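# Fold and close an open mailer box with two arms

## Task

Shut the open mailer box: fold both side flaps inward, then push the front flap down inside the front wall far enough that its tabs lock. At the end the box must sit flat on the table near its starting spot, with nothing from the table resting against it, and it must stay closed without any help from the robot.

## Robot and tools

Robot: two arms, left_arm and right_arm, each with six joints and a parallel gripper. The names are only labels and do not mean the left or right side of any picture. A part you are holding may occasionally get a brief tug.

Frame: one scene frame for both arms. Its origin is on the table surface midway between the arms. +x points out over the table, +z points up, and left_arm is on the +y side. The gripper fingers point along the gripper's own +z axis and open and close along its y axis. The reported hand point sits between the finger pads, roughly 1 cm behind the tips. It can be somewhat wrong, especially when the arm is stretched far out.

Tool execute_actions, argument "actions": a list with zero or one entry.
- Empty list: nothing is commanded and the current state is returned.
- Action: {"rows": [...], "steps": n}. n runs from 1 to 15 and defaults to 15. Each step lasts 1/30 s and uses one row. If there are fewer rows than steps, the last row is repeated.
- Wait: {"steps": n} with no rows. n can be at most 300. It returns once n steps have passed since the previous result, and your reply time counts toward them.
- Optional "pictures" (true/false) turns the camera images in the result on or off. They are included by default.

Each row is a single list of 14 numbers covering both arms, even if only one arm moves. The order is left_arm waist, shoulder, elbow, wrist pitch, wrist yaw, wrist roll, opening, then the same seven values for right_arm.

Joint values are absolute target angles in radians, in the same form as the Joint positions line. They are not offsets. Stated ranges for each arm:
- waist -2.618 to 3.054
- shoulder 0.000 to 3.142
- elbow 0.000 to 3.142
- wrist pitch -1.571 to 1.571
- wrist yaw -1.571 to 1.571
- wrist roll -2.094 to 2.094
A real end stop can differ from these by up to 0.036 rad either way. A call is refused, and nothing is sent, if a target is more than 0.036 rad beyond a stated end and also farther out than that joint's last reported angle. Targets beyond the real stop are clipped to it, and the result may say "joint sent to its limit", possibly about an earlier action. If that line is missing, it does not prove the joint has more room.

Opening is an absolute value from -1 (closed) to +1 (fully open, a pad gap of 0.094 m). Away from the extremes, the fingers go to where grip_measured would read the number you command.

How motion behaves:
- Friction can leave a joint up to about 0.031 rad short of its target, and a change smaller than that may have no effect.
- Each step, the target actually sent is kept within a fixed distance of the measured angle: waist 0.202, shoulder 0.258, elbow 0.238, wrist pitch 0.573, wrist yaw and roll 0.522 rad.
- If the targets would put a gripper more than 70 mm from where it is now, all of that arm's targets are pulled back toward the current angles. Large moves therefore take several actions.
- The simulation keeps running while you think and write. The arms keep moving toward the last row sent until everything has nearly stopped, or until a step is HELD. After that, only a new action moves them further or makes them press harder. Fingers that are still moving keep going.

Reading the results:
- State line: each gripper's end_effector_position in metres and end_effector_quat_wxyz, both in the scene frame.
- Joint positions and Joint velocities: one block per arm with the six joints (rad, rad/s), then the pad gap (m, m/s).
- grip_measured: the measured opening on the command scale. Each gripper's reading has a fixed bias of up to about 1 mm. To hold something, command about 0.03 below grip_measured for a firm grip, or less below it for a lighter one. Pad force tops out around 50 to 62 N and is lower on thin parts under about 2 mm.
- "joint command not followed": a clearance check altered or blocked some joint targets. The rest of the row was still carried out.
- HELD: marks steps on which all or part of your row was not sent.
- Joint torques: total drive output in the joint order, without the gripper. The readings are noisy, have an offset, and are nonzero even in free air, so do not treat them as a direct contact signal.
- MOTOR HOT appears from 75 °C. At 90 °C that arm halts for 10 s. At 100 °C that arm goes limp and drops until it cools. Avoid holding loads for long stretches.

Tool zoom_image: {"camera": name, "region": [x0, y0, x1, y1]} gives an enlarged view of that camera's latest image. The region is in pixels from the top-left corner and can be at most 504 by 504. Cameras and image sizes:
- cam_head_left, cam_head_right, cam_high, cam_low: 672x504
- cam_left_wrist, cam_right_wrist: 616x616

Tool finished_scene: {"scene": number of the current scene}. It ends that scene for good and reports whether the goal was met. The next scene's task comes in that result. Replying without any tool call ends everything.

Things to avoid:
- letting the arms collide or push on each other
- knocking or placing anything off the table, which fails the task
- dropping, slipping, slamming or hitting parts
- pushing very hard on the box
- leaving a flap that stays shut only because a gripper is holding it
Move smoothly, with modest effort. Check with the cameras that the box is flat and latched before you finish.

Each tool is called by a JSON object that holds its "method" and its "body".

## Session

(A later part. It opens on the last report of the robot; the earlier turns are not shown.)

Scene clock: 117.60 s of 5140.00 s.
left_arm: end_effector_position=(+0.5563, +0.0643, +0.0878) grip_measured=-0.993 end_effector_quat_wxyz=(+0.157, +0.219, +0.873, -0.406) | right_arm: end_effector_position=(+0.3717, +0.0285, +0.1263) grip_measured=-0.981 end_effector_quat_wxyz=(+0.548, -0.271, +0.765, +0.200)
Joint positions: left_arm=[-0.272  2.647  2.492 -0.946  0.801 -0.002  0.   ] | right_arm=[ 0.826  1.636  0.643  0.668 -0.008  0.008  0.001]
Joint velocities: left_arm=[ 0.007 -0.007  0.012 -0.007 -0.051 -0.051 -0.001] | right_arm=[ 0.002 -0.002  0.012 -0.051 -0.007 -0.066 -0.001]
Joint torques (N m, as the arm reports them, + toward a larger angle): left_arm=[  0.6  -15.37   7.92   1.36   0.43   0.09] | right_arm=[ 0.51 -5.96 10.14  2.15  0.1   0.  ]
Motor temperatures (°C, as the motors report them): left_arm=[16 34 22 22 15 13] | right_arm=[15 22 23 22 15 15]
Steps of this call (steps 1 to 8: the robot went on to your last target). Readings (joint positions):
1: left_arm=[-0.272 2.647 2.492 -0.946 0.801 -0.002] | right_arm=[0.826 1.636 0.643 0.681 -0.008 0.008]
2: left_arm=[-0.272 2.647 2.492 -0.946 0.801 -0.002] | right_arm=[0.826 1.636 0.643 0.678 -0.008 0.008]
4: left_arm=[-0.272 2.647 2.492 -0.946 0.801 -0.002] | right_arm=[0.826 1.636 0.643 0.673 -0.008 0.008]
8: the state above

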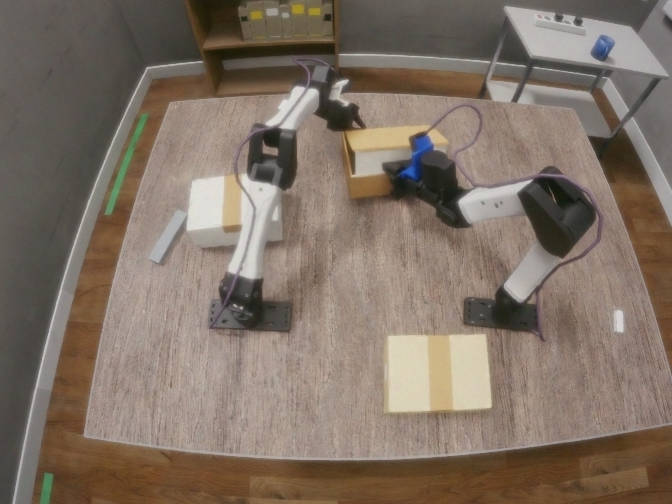

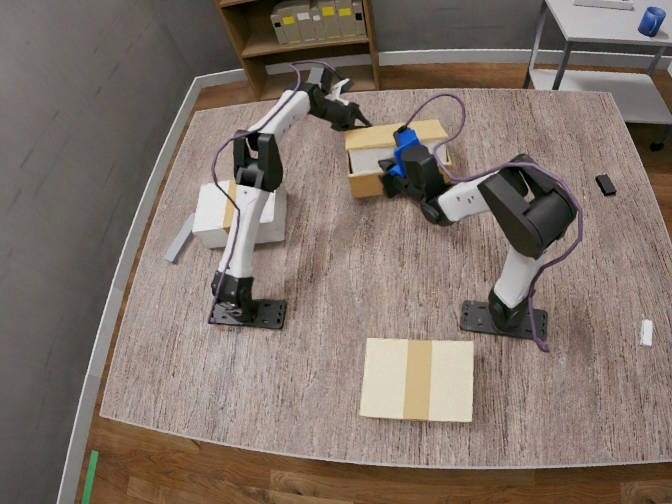

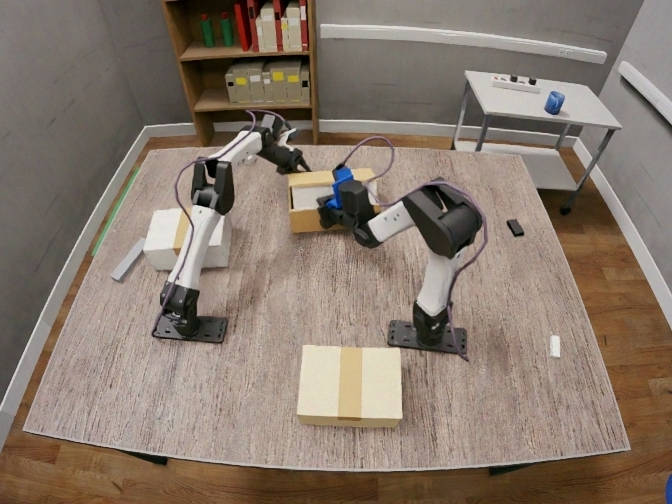

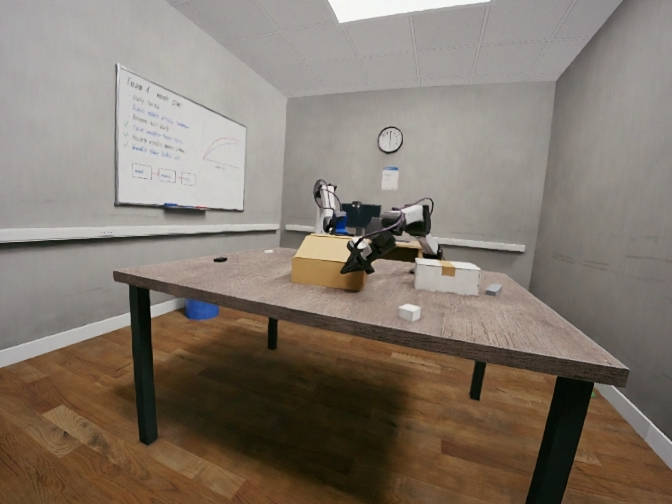

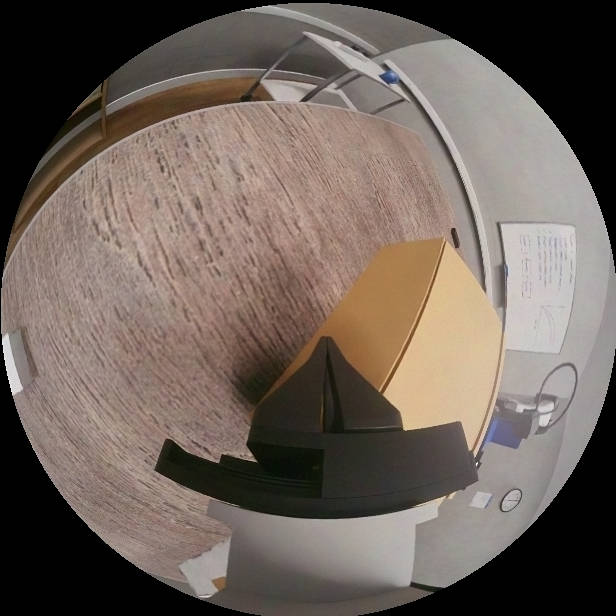

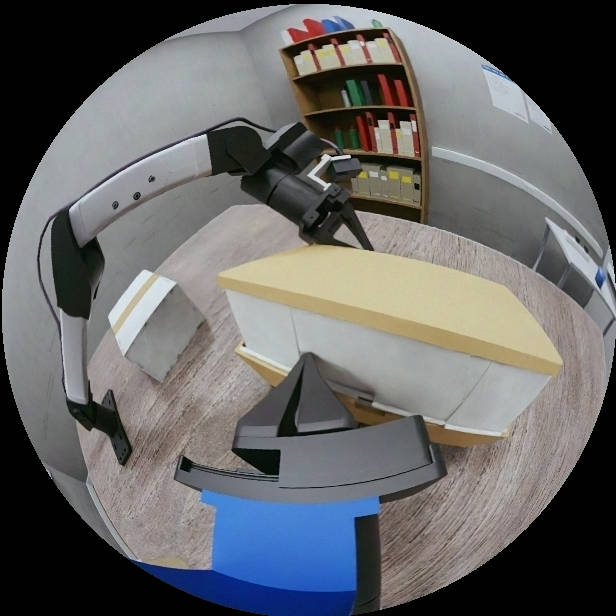

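{"method": "execute_actions", "body": {"actions": [{"rows":[[-0.27,2.61,2.48,-0.92,0.8,0,-1,0.83,1.655,0.66,0.65,0,0,-1],[-0.27,2.58,2.48,-0.92,0.8,0,-1,0.83,1.655,0.66,0.65,0,0,-1],[-0.27,2.55,2.48,-0.92,0.8,0,-1,0.83,1.655,0.66,0.65,0,0,-1],[-0.27,2.52,2.48,-0.93,0.8,0,-1,0.83,1.655,0.66,0.65,0,0,-1],[-0.27,2.49,2.47,-0.95,0.8,0,-1,0.83,1.655,0.66,0.65,0,0,-1],[-0.28,2.455,2.44,-0.96,0.8,0,-1,0.83,1.655,0.66,0.65,0,0,-1],[-0.29,2.42,2.4,-0.97,0.8,0,-1,0.83,1.655,0.66,0.65,0,0,-1],[-0.3,2.385,2.35,-0.98,0.8,0,-1,0.83,1.655,0.66,0.65,0,0,-1],[-0.31,2.35,2.3,-0.99,0.8,0,-1,0.83,1.655,0.66,0.65,0,0,-1],[-0.32,2.315,2.25,-1.0,0.8,0,-1,0.83,1.655,0.66,0.65,0,0,-1],[-0.33,2.28,2.2,-1.01,0.8,0,-1,0.83,1.655,0.66,0.65,0,0,-1],[-0.33,2.245,2.15,-1.02,0.8,0,-1,0.83,1.655,0.66,0.65,0,0,-1],[-0.33,2.21,2.1,-1.03,0.8,0,-1,0.83,1.655,0.66,0.65,0,0,-1],[-0.33,2.185,2.06,-1.05,0.8,0,-1,0.83,1.655,0.66,0.65,0,0,-1],[-0.33,2.17,2.03,-1.05,0.8,0,-1,0.83,1.655,0.66,0.65,0,0,-1]],"steps":15}], "pictures": false}}

{"method": "execute_actions", "body": {"actions": [{"rows":[[-0.33,2.17,2.01,-1.05,0.8,0,-1,0.83,1.655,0.66,0.65,0,0,-1]],"steps":12}]}}

Scene clock: 120.03 s of 5140.00 s.
left_arm: end_effector_position=(+0.4708, +0.0596, +0.2105) grip_measured=-0.993 end_effector_quat_wxyz=(+0.176, +0.255, +0.856, -0.413) | right_arm: end_effector_position=(+0.3715, +0.0283, +0.1257) grip_measured=-0.981 end_effector_quat_wxyz=(+0.547, -0.271, +0.766, +0.200)
Joint positions: left_arm=[-0.329  2.181  2.127 -0.977  0.802 -0.002  0.   ] | right_arm=[ 0.826  1.636  0.643  0.666 -0.008  0.008  0.001]
Joint velocities: left_arm=[-0.208 -0.701 -1.14  -0.374 -0.037  0.007  0.   ] | right_arm=[ 0.007  0.002  0.002 -0.081 -0.007  0.051 -0.001]
Joint torques (N m, as the arm reports them, + toward a larger angle): left_arm=[  1.26 -10.31   6.52   1.27   0.39   0.11] | right_arm=[ 0.5  -5.94 10.14  2.11  0.09  0.  ]
Motor temperatures (°C, as the motors report them): left_arm=[16 36 22 22 15 13] | right_arm=[15 22 23 22 15 15]
Steps of this call (steps 1 to 30: the robot went on to your last target; steps 31 to 58: nothing new was sent; steps 59 to 73: all 15 steps of this action). Readings (joint positions):
59: left_arm=[-0.272 2.644 2.492 -0.945 0.801 -0.002] | right_arm=[0.826 1.636 0.643 0.666 -0.008 0.008]
60: left_arm=[-0.272 2.638 2.490 -0.944 0.801 -0.002] | right_arm=[0.826 1.636 0.643 0.666 -0.008 0.008]
62: left_arm=[-0.272 2.609 2.482 -0.945 0.801 -0.002] | right_arm=[0.826 1.636 0.643 0.666 -0.008 0.008]
66: left_arm=[-0.275 2.471 2.421 -0.949 0.800 -0.002] | right_arm=[0.826 1.636 0.643 0.666 -0.008 0.008]
73: the state above

Scene clock: 120.43 s of 5140.00 s.
left_arm: end_effector_position=(+0.4444, +0.0656, +0.1805) grip_measured=-0.993 end_effector_quat_wxyz=(+0.111, +0.234, +0.875, -0.410) | right_arm: end_effector_position=(+0.3715, +0.0283, +0.1257) grip_measured=-0.981 end_effector_quat_wxyz=(+0.547, -0.271, +0.766, +0.200)
Joint positions: left_arm=[-0.335  2.16   2.022 -1.035  0.804 -0.002  0.   ] | right_arm=[ 0.826  1.636  0.643  0.666 -0.008  0.008  0.001]
Joint velocities: left_arm=[-0.007 -0.002 -0.017 -0.037 -0.037 -0.007 -0.   ] | right_arm=[ 0.017  0.002 -0.002 -0.066 -0.007 -0.037 -0.   ]
Joint torques (N m, as the arm reports them, + toward a larger angle): left_arm=[  0.84 -11.79   7.73   1.1    0.41   0.09] | right_arm=[ 0.5  -5.94 10.14  2.11  0.1   0.  ]
Motor temperatures (°C, as the motors report them): left_arm=[16 36 22 22 15 13] | right_arm=[15 22 23 22 15 15]
Steps of this call (steps 1 to 12: all 12 steps of this action). Readings (joint positions):
1: left_arm=[-0.334 2.163 2.092 -0.989 0.804 -0.002] | right_arm=[0.826 1.636 0.643 0.666 -0.008 0.008]
2: left_arm=[-0.335 2.155 2.068 -1.000 0.804 -0.002] | right_arm=[0.826 1.636 0.643 0.666 -0.008 0.008]
4: left_arm=[-0.335 2.156 2.039 -1.015 0.804 -0.002] | right_arm=[0.826 1.636 0.643 0.666 -0.008 0.008]
8: left_arm=[-0.335 2.160 2.022 -1.035 0.804 -0.002] | right_arm=[0.826 1.636 0.643 0.666 -0.008 0.008]
12: the state above

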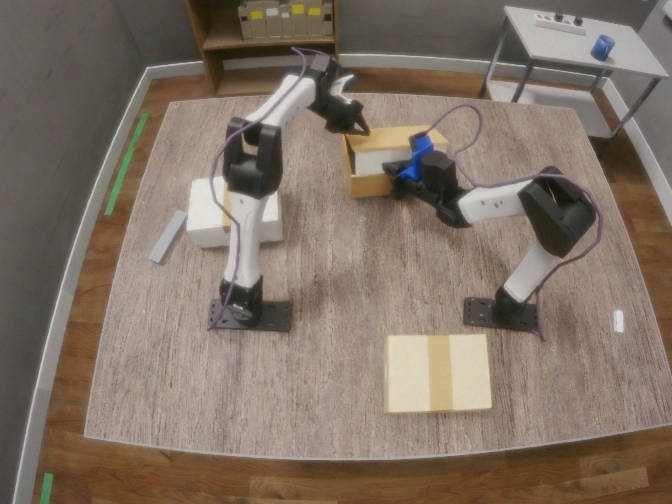

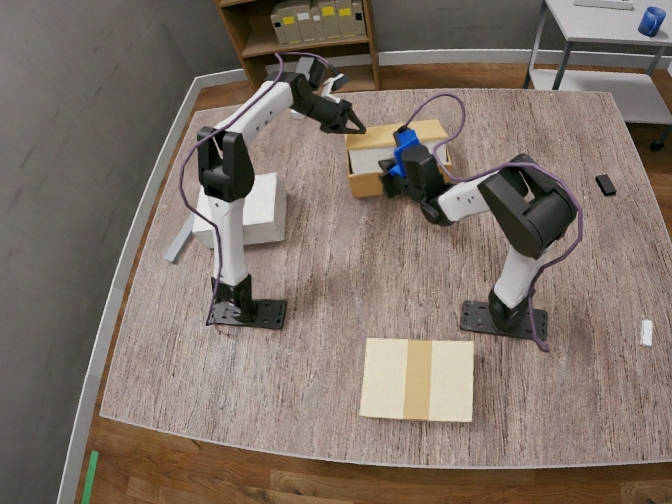

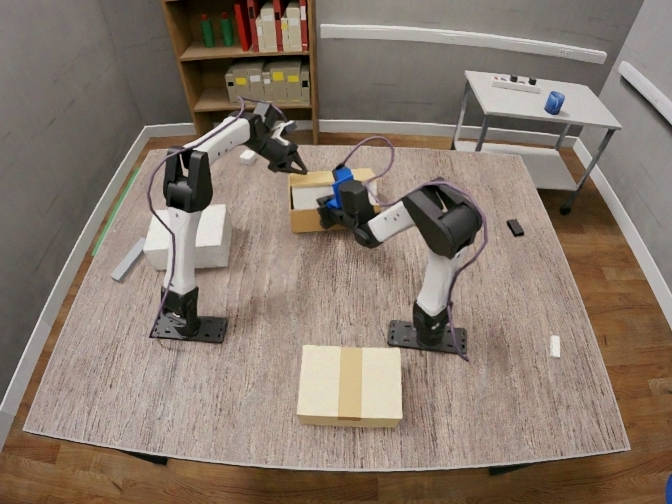

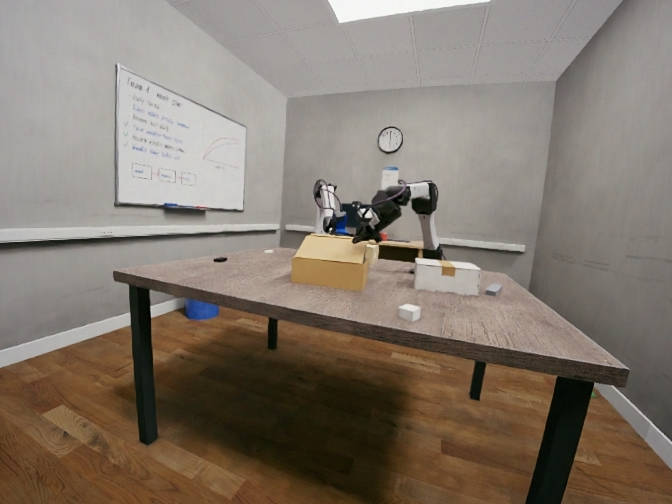

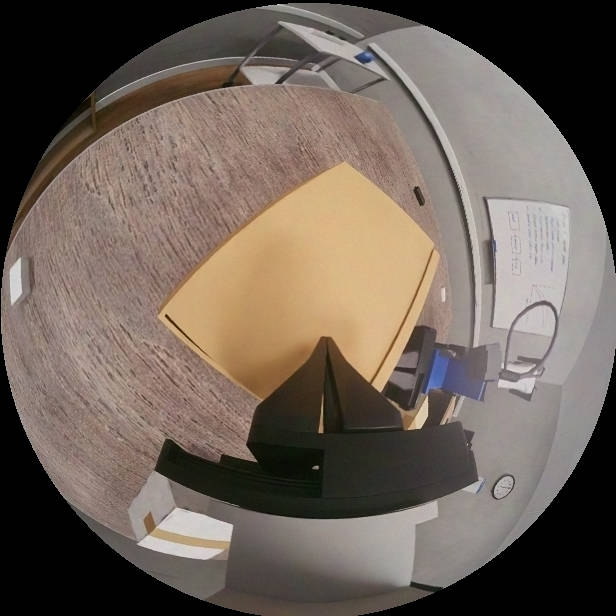

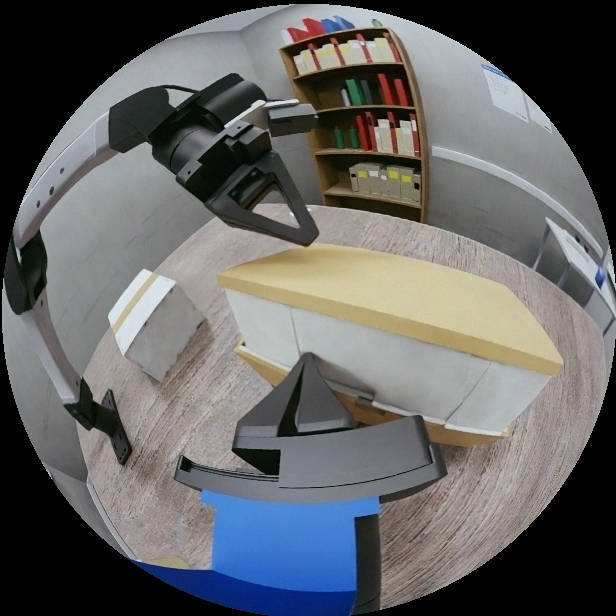

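Lower left via elbow ~0.12 (z≈0.145).

{"method": "execute_actions", "body": {"actions": [{"rows":[[-0.33,2.17,1.995,-1.05,0.8,0,-1,0.83,1.655,0.66,0.65,0,0,-1],[-0.33,2.17,1.98,-1.05,0.8,0,-1,0.83,1.655,0.66,0.65,0,0,-1],[-0.33,2.17,1.965,-1.05,0.8,0,-1,0.83,1.655,0.66,0.65,0,0,-1],[-0.33,2.17,1.95,-1.05,0.8,0,-1,0.83,1.655,0.66,0.65,0,0,-1],[-0.33,2.17,1.94,-1.05,0.8,0,-1,0.83,1.655,0.66,0.65,0,0,-1],[-0.33,2.17,1.93,-1.05,0.8,0,-1,0.83,1.655,0.66,0.65,0,0,-1],[-0.33,2.17,1.92,-1.05,0.8,0,-1,0.83,1.655,0.66,0.65,0,0,-1],[-0.33,2.17,1.91,-1.05,0.8,0,-1,0.83,1.655,0.66,0.65,0,0,-1],[-0.33,2.17,1.9,-1.05,0.8,0,-1,0.83,1.655,0.66,0.65,0,0,-1],[-0.33,2.17,1.89,-1.05,0.8,0,-1,0.83,1.655,0.66,0.65,0,0,-1]],"steps":15}]}}

Scene clock: 121.67 s of 5140.00 s.
left_arm: end_effector_position=(+0.4383, +0.0685, +0.1661) grip_measured=-0.993 end_effector_quat_wxyz=(+0.097, +0.227, +0.872, -0.423) | right_arm: end_effector_position=(+0.3714, +0.0283, +0.1253) grip_measured=-0.981 end_effector_quat_wxyz=(+0.547, -0.272, +0.766, +0.200)
Joint positions: left_arm=[-0.325  2.148  1.937 -0.99   0.838 -0.002  0.   ] | right_arm=[ 0.826  1.636  0.643  0.664 -0.008  0.008  0.001]
Joint velocities: left_arm=[ 0.007  0.007 -0.017 -0.007  0.007 -0.066  0.   ] | right_arm=[ 0.002  0.007 -0.012  0.022 -0.066 -0.007 -0.   ]
Joint torques (N m, as the arm reports them, + toward a larger angle): left_arm=[ -0.12 -10.55   4.43   0.53   0.05   0.09] | right_arm=[ 0.52 -5.95 10.13  2.12  0.1   0.  ]
Motor temperatures (°C, as the motors report them): left_arm=[16 36 22 22 15 13] | right_arm=[15 22 23 22 15 15]
Steps of this call (steps 1 to 15: the robot went on to your last target; steps 16 to 22: nothing new was sent; steps 23 to 37: all 15 steps of this action). Readings (joint positions):
23: left_arm=[-0.335 2.160 2.021 -1.035 0.804 -0.002] | right_arm=[0.826 1.636 0.643 0.666 -0.008 0.008]
24: left_arm=[-0.335 2.160 2.017 -1.035 0.804 -0.002] | right_arm=[0.826 1.636 0.643 0.666 -0.008 0.008]
26: left_arm=[-0.335 2.160 1.998 -1.035 0.804 -0.002] | right_arm=[0.826 1.636 0.643 0.666 -0.008 0.008]
30: left_arm=[-0.330 2.156 1.963 -1.018 0.821 -0.002] | right_arm=[0.826 1.636 0.643 0.664 -0.008 0.008]
37: the state above

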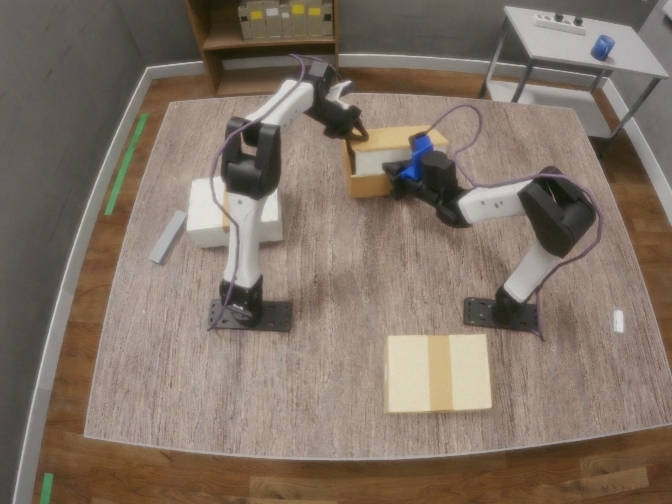

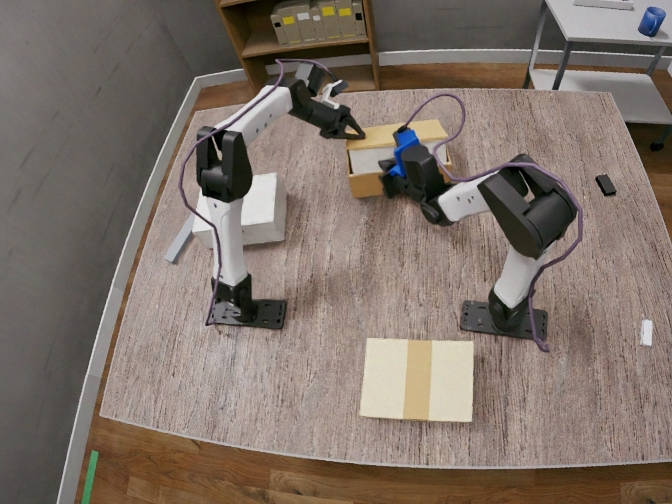

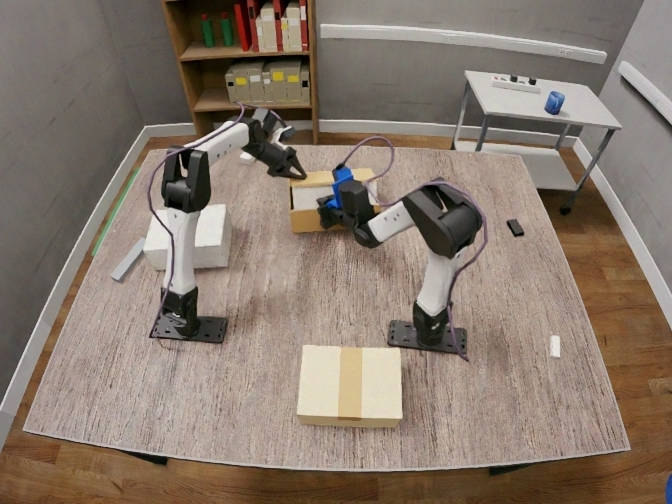

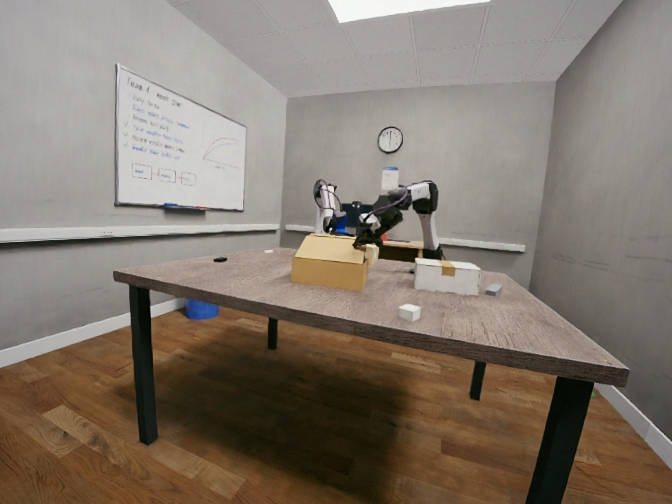

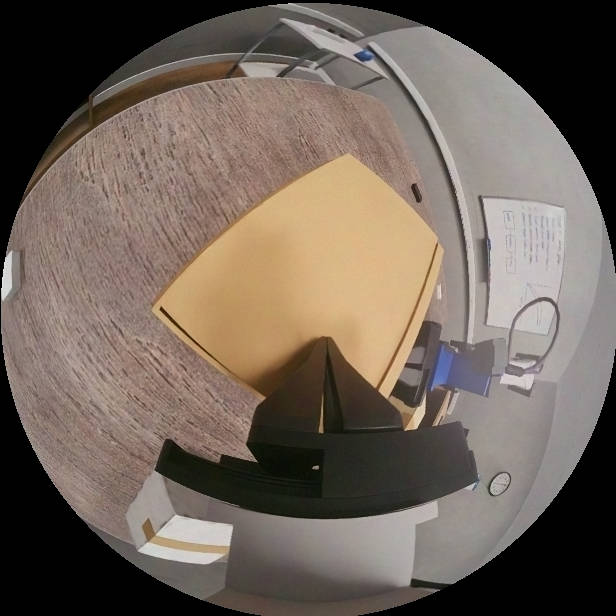

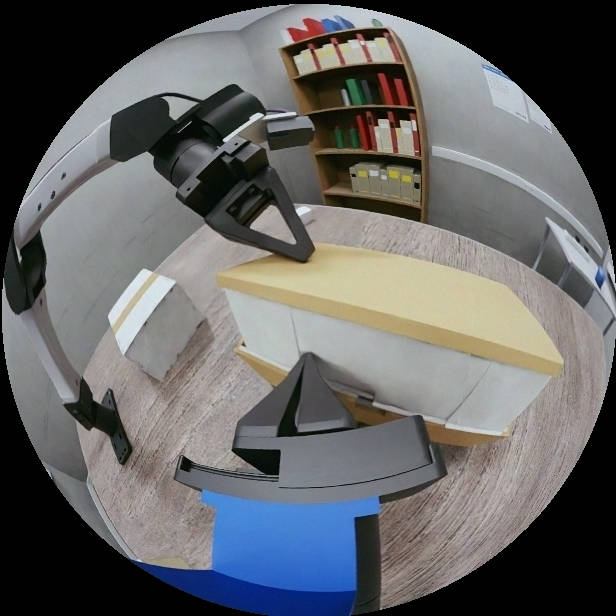

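{"method": "execute_actions", "body": {"actions": [{"rows":[[-0.33,2.17,1.93,-1.05,0.8,0,-1,0.83,1.665,0.67,0.66,0,0,-1],[-0.33,2.17,1.93,-1.05,0.8,0,-1,0.83,1.675,0.68,0.66,0,0,-1],[-0.33,2.17,1.93,-1.05,0.8,0,-1,0.83,1.685,0.69,0.66,0,0,-1],[-0.33,2.17,1.93,-1.05,0.8,0,-1,0.83,1.695,0.7,0.66,0,0,-1],[-0.33,2.17,1.93,-1.05,0.8,0,-1,0.83,1.705,0.71,0.66,0,0,-1]],"steps":15}]}}

{"method": "zoom_image", "body": {"camera": "cam_right_wrist", "region": [200, 220, 600, 480]}}

Scene clock: 122.97 s of 5140.00 s.
left_arm: end_effector_position=(+0.4385, +0.0684, +0.1667) grip_measured=-0.993 end_effector_quat_wxyz=(+0.098, +0.227, +0.871, -0.424) | right_arm: end_effector_position=(+0.3800, +0.0361, +0.1206) grip_measured=-0.981 end_effector_quat_wxyz=(+0.543, -0.273, +0.769, +0.200)
Joint positions: left_arm=[-0.325  2.148  1.938 -0.989  0.84  -0.002  0.   ] | right_arm=[ 0.826  1.688  0.687  0.663 -0.012  0.008  0.001]
Joint velocities: left_arm=[-0.017  0.007 -0.007 -0.037 -0.022 -0.037  0.001] | right_arm=[-0.002  0.002 -0.027 -0.022  0.037  0.007 -0.001]
Joint torques (N m, as the arm reports them, + toward a larger angle): left_arm=[ -0.06 -10.63   8.15   0.57   0.08   0.09] | right_arm=[ 0.52 -6.53 10.73  2.22  0.13  0.01]
Motor temperatures (°C, as the motors report them): left_arm=[16 36 22 22 15 13] | right_arm=[15 22 23 22 15 15]
Steps of this call (steps 1 to 15: the robot went on to your last target; steps 16 to 24: nothing new was sent; steps 25 to 39: all 15 steps of this action). Readings (joint positions):
25: left_arm=[-0.325 2.148 1.937 -0.989 0.840 -0.002] | right_arm=[0.826 1.637 0.644 0.664 -0.008 0.008]
26: left_arm=[-0.325 2.148 1.938 -0.989 0.840 -0.002] | right_arm=[0.826 1.641 0.648 0.664 -0.008 0.008]
28: left_arm=[-0.325 2.148 1.938 -0.989 0.840 -0.002] | right_arm=[0.826 1.658 0.664 0.664 -0.008 0.008]
32: left_arm=[-0.325 2.148 1.938 -0.989 0.840 -0.002] | right_arm=[0.826 1.686 0.687 0.664 -0.011 0.008]
39: the state above

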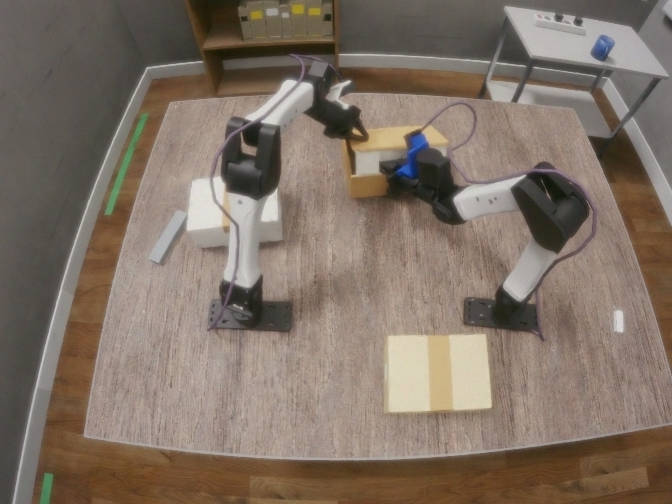

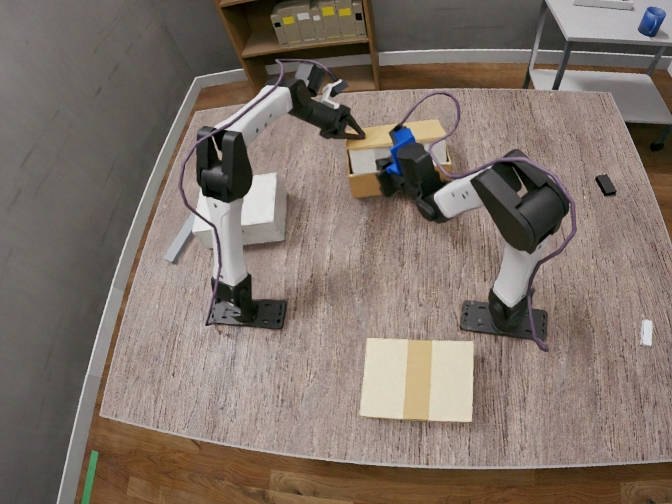

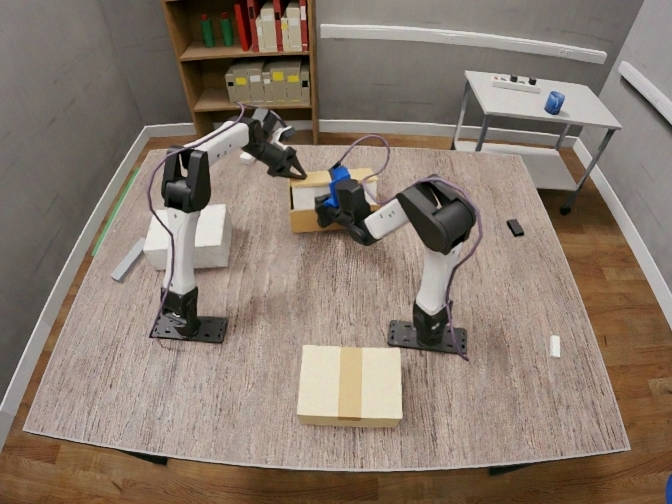

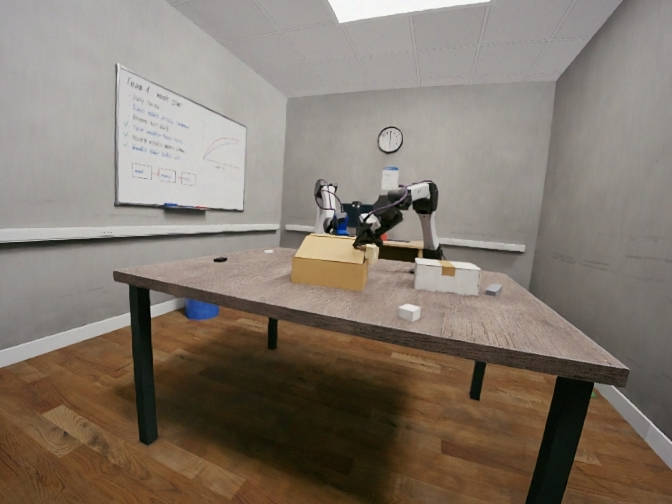

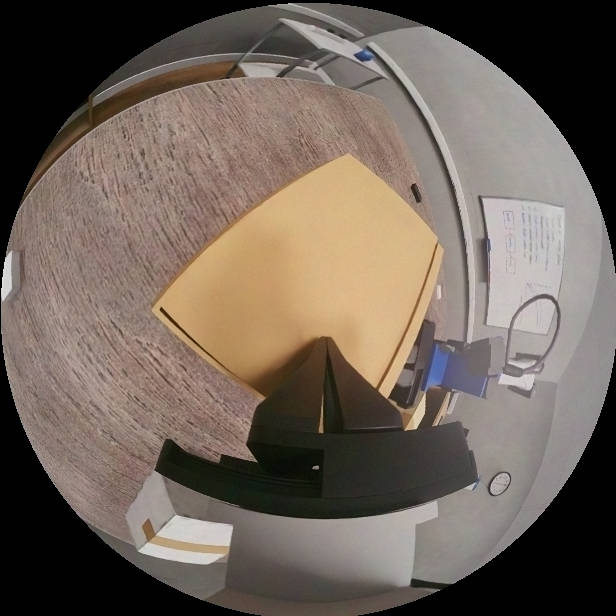

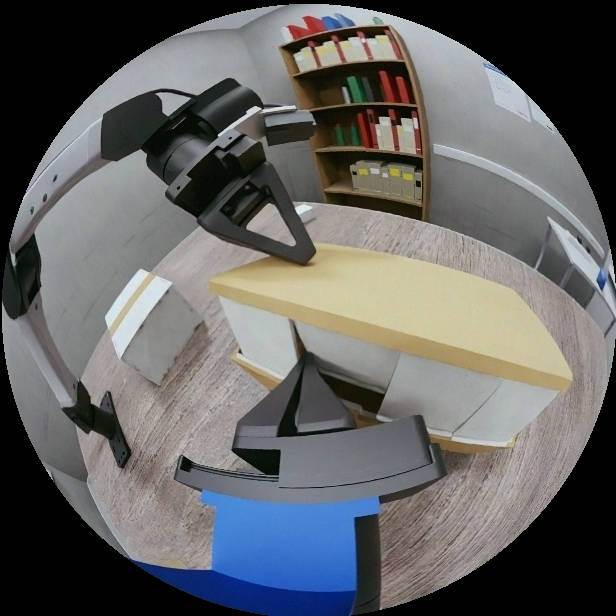

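Region (200, 220, 600, 480) of cam_right_wrist's 616x616 image, scaled by 1.260, with more detail than that image has; it fills the top 328 rows of this view, and the rest is white.

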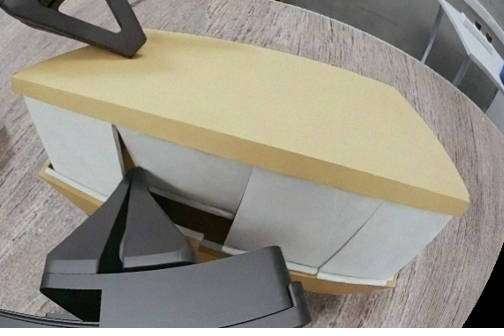

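{"method": "execute_actions", "body": {"actions": [{"rows":[[-0.33,2.15,1.96,-1.0,0.83,0,-1,0.83,1.705,0.71,0.67,0,0,-1],[-0.33,2.15,1.97,-0.99,0.84,0,-1,0.83,1.705,0.71,0.68,0,0,-1],[-0.33,2.15,1.98,-0.99,0.84,0,-1,0.83,1.705,0.71,0.69,0,0,-1],[-0.33,2.15,1.98,-0.99,0.84,0,-1,0.83,1.705,0.71,0.7,0,0,-1]],"steps":15}]}}

{"method": "zoom_image", "body": {"camera": "cam_right_wrist", "region": [200, 220, 600, 480]}}

Scene clock: 126.23 s of 5140.00 s.
left_arm: end_effector_position=(+0.4436, +0.0666, +0.1775) grip_measured=-0.993 end_effector_quat_wxyz=(+0.113, +0.233, +0.867, -0.425) | right_arm: end_effector_position=(+0.3812, +0.0368, +0.1246) grip_measured=-0.981 end_effector_quat_wxyz=(+0.549, -0.271, +0.764, +0.202)
Joint positions: left_arm=[-0.325  2.147  1.971 -0.988  0.84  -0.002  0.   ] | right_arm=[ 0.826  1.688  0.687  0.68  -0.01   0.008  0.001]
Joint velocities: left_arm=[-0.007 -0.012 -0.007  0.007 -0.022 -0.051  0.001] | right_arm=[-0.002  0.002  0.007  0.037 -0.007  0.051  0.   ]
Joint torques (N m, as the arm reports them, + toward a larger angle): left_arm=[ -0.03 -12.27   9.87   1.26   0.46   0.09] | right_arm=[ 0.51 -6.59 10.72  2.42  0.12  0.  ]
Motor temperatures (°C, as the motors report them): left_arm=[16 36 22 22 15 13] | right_arm=[15 22 23 22 15 15]
Steps of this call (steps 1 to 15: the robot went on to your last target; steps 16 to 83: nothing new was sent; steps 84 to 98: all 15 steps of this action). Readings (joint positions):
84: left_arm=[-0.325 2.147 1.942 -0.989 0.841 -0.002] | right_arm=[0.826 1.688 0.687 0.663 -0.012 0.008]
85: left_arm=[-0.325 2.147 1.947 -0.988 0.840 -0.002] | right_arm=[0.826 1.688 0.687 0.663 -0.011 0.008]
87: left_arm=[-0.325 2.147 1.960 -0.988 0.840 -0.002] | right_arm=[0.826 1.688 0.687 0.667 -0.011 0.008]
91: left_arm=[-0.325 2.147 1.971 -0.988 0.840 -0.002] | right_arm=[0.826 1.688 0.687 0.679 -0.010 0.008]
98: the state above

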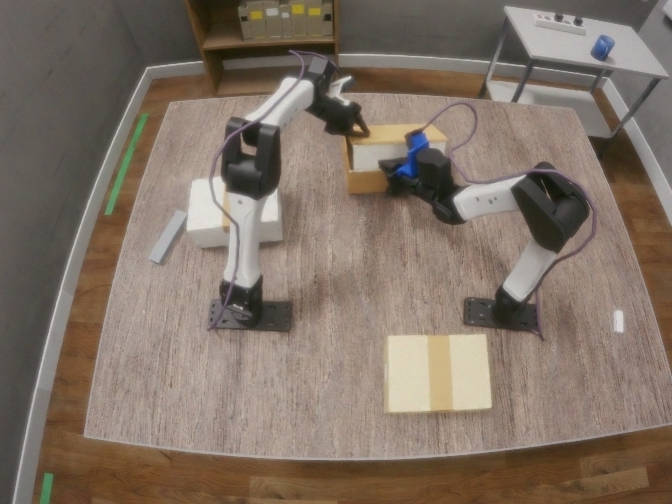

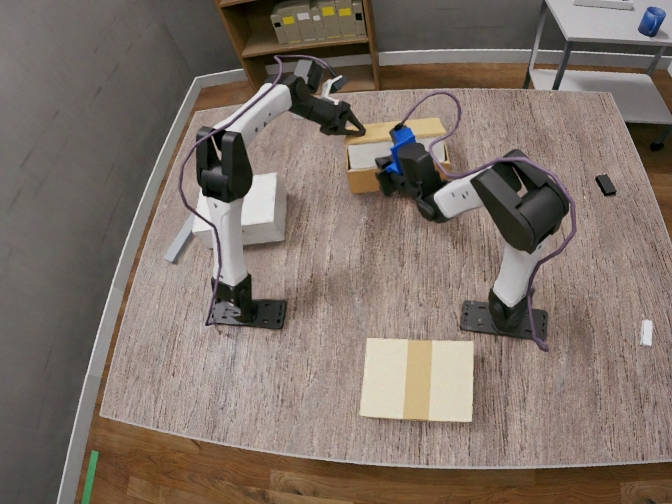

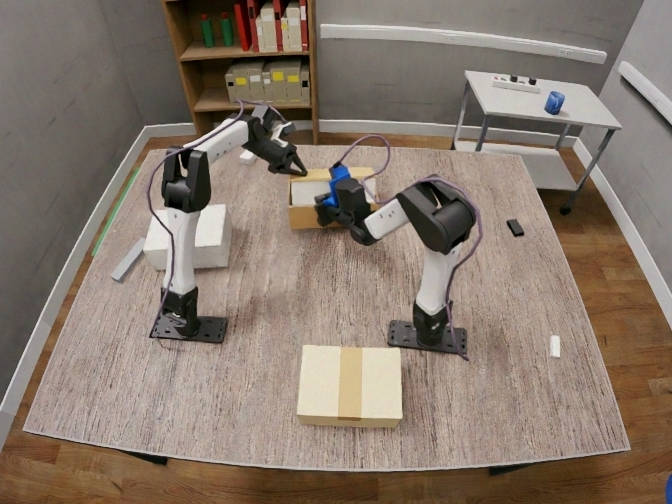

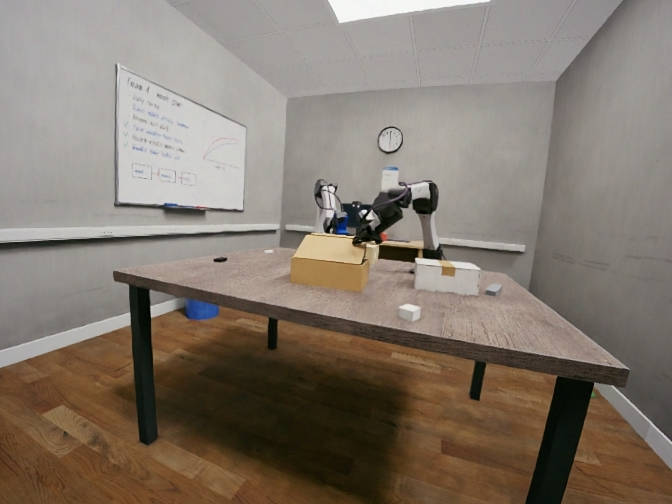

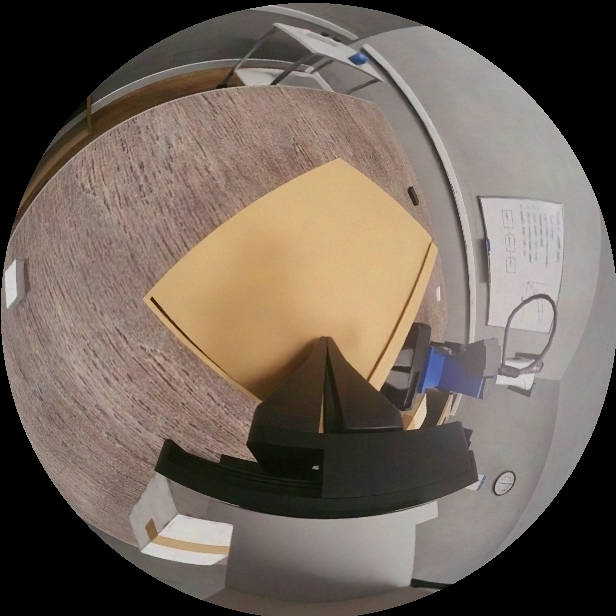

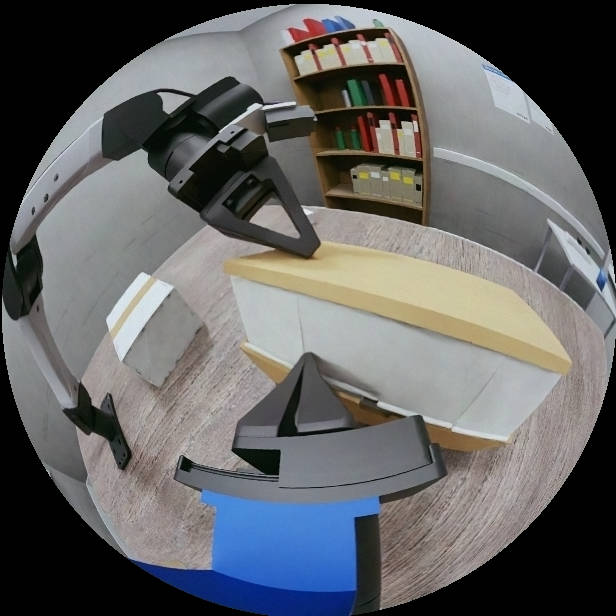

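Region (200, 220, 600, 480) of cam_right_wrist's 616x616 image, scaled by 1.260, with more detail than that image has; it fills the top 328 rows of this view, and the rest is white.

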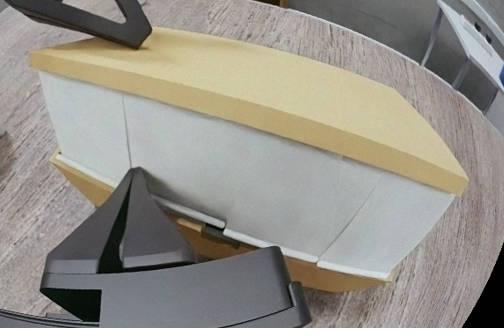

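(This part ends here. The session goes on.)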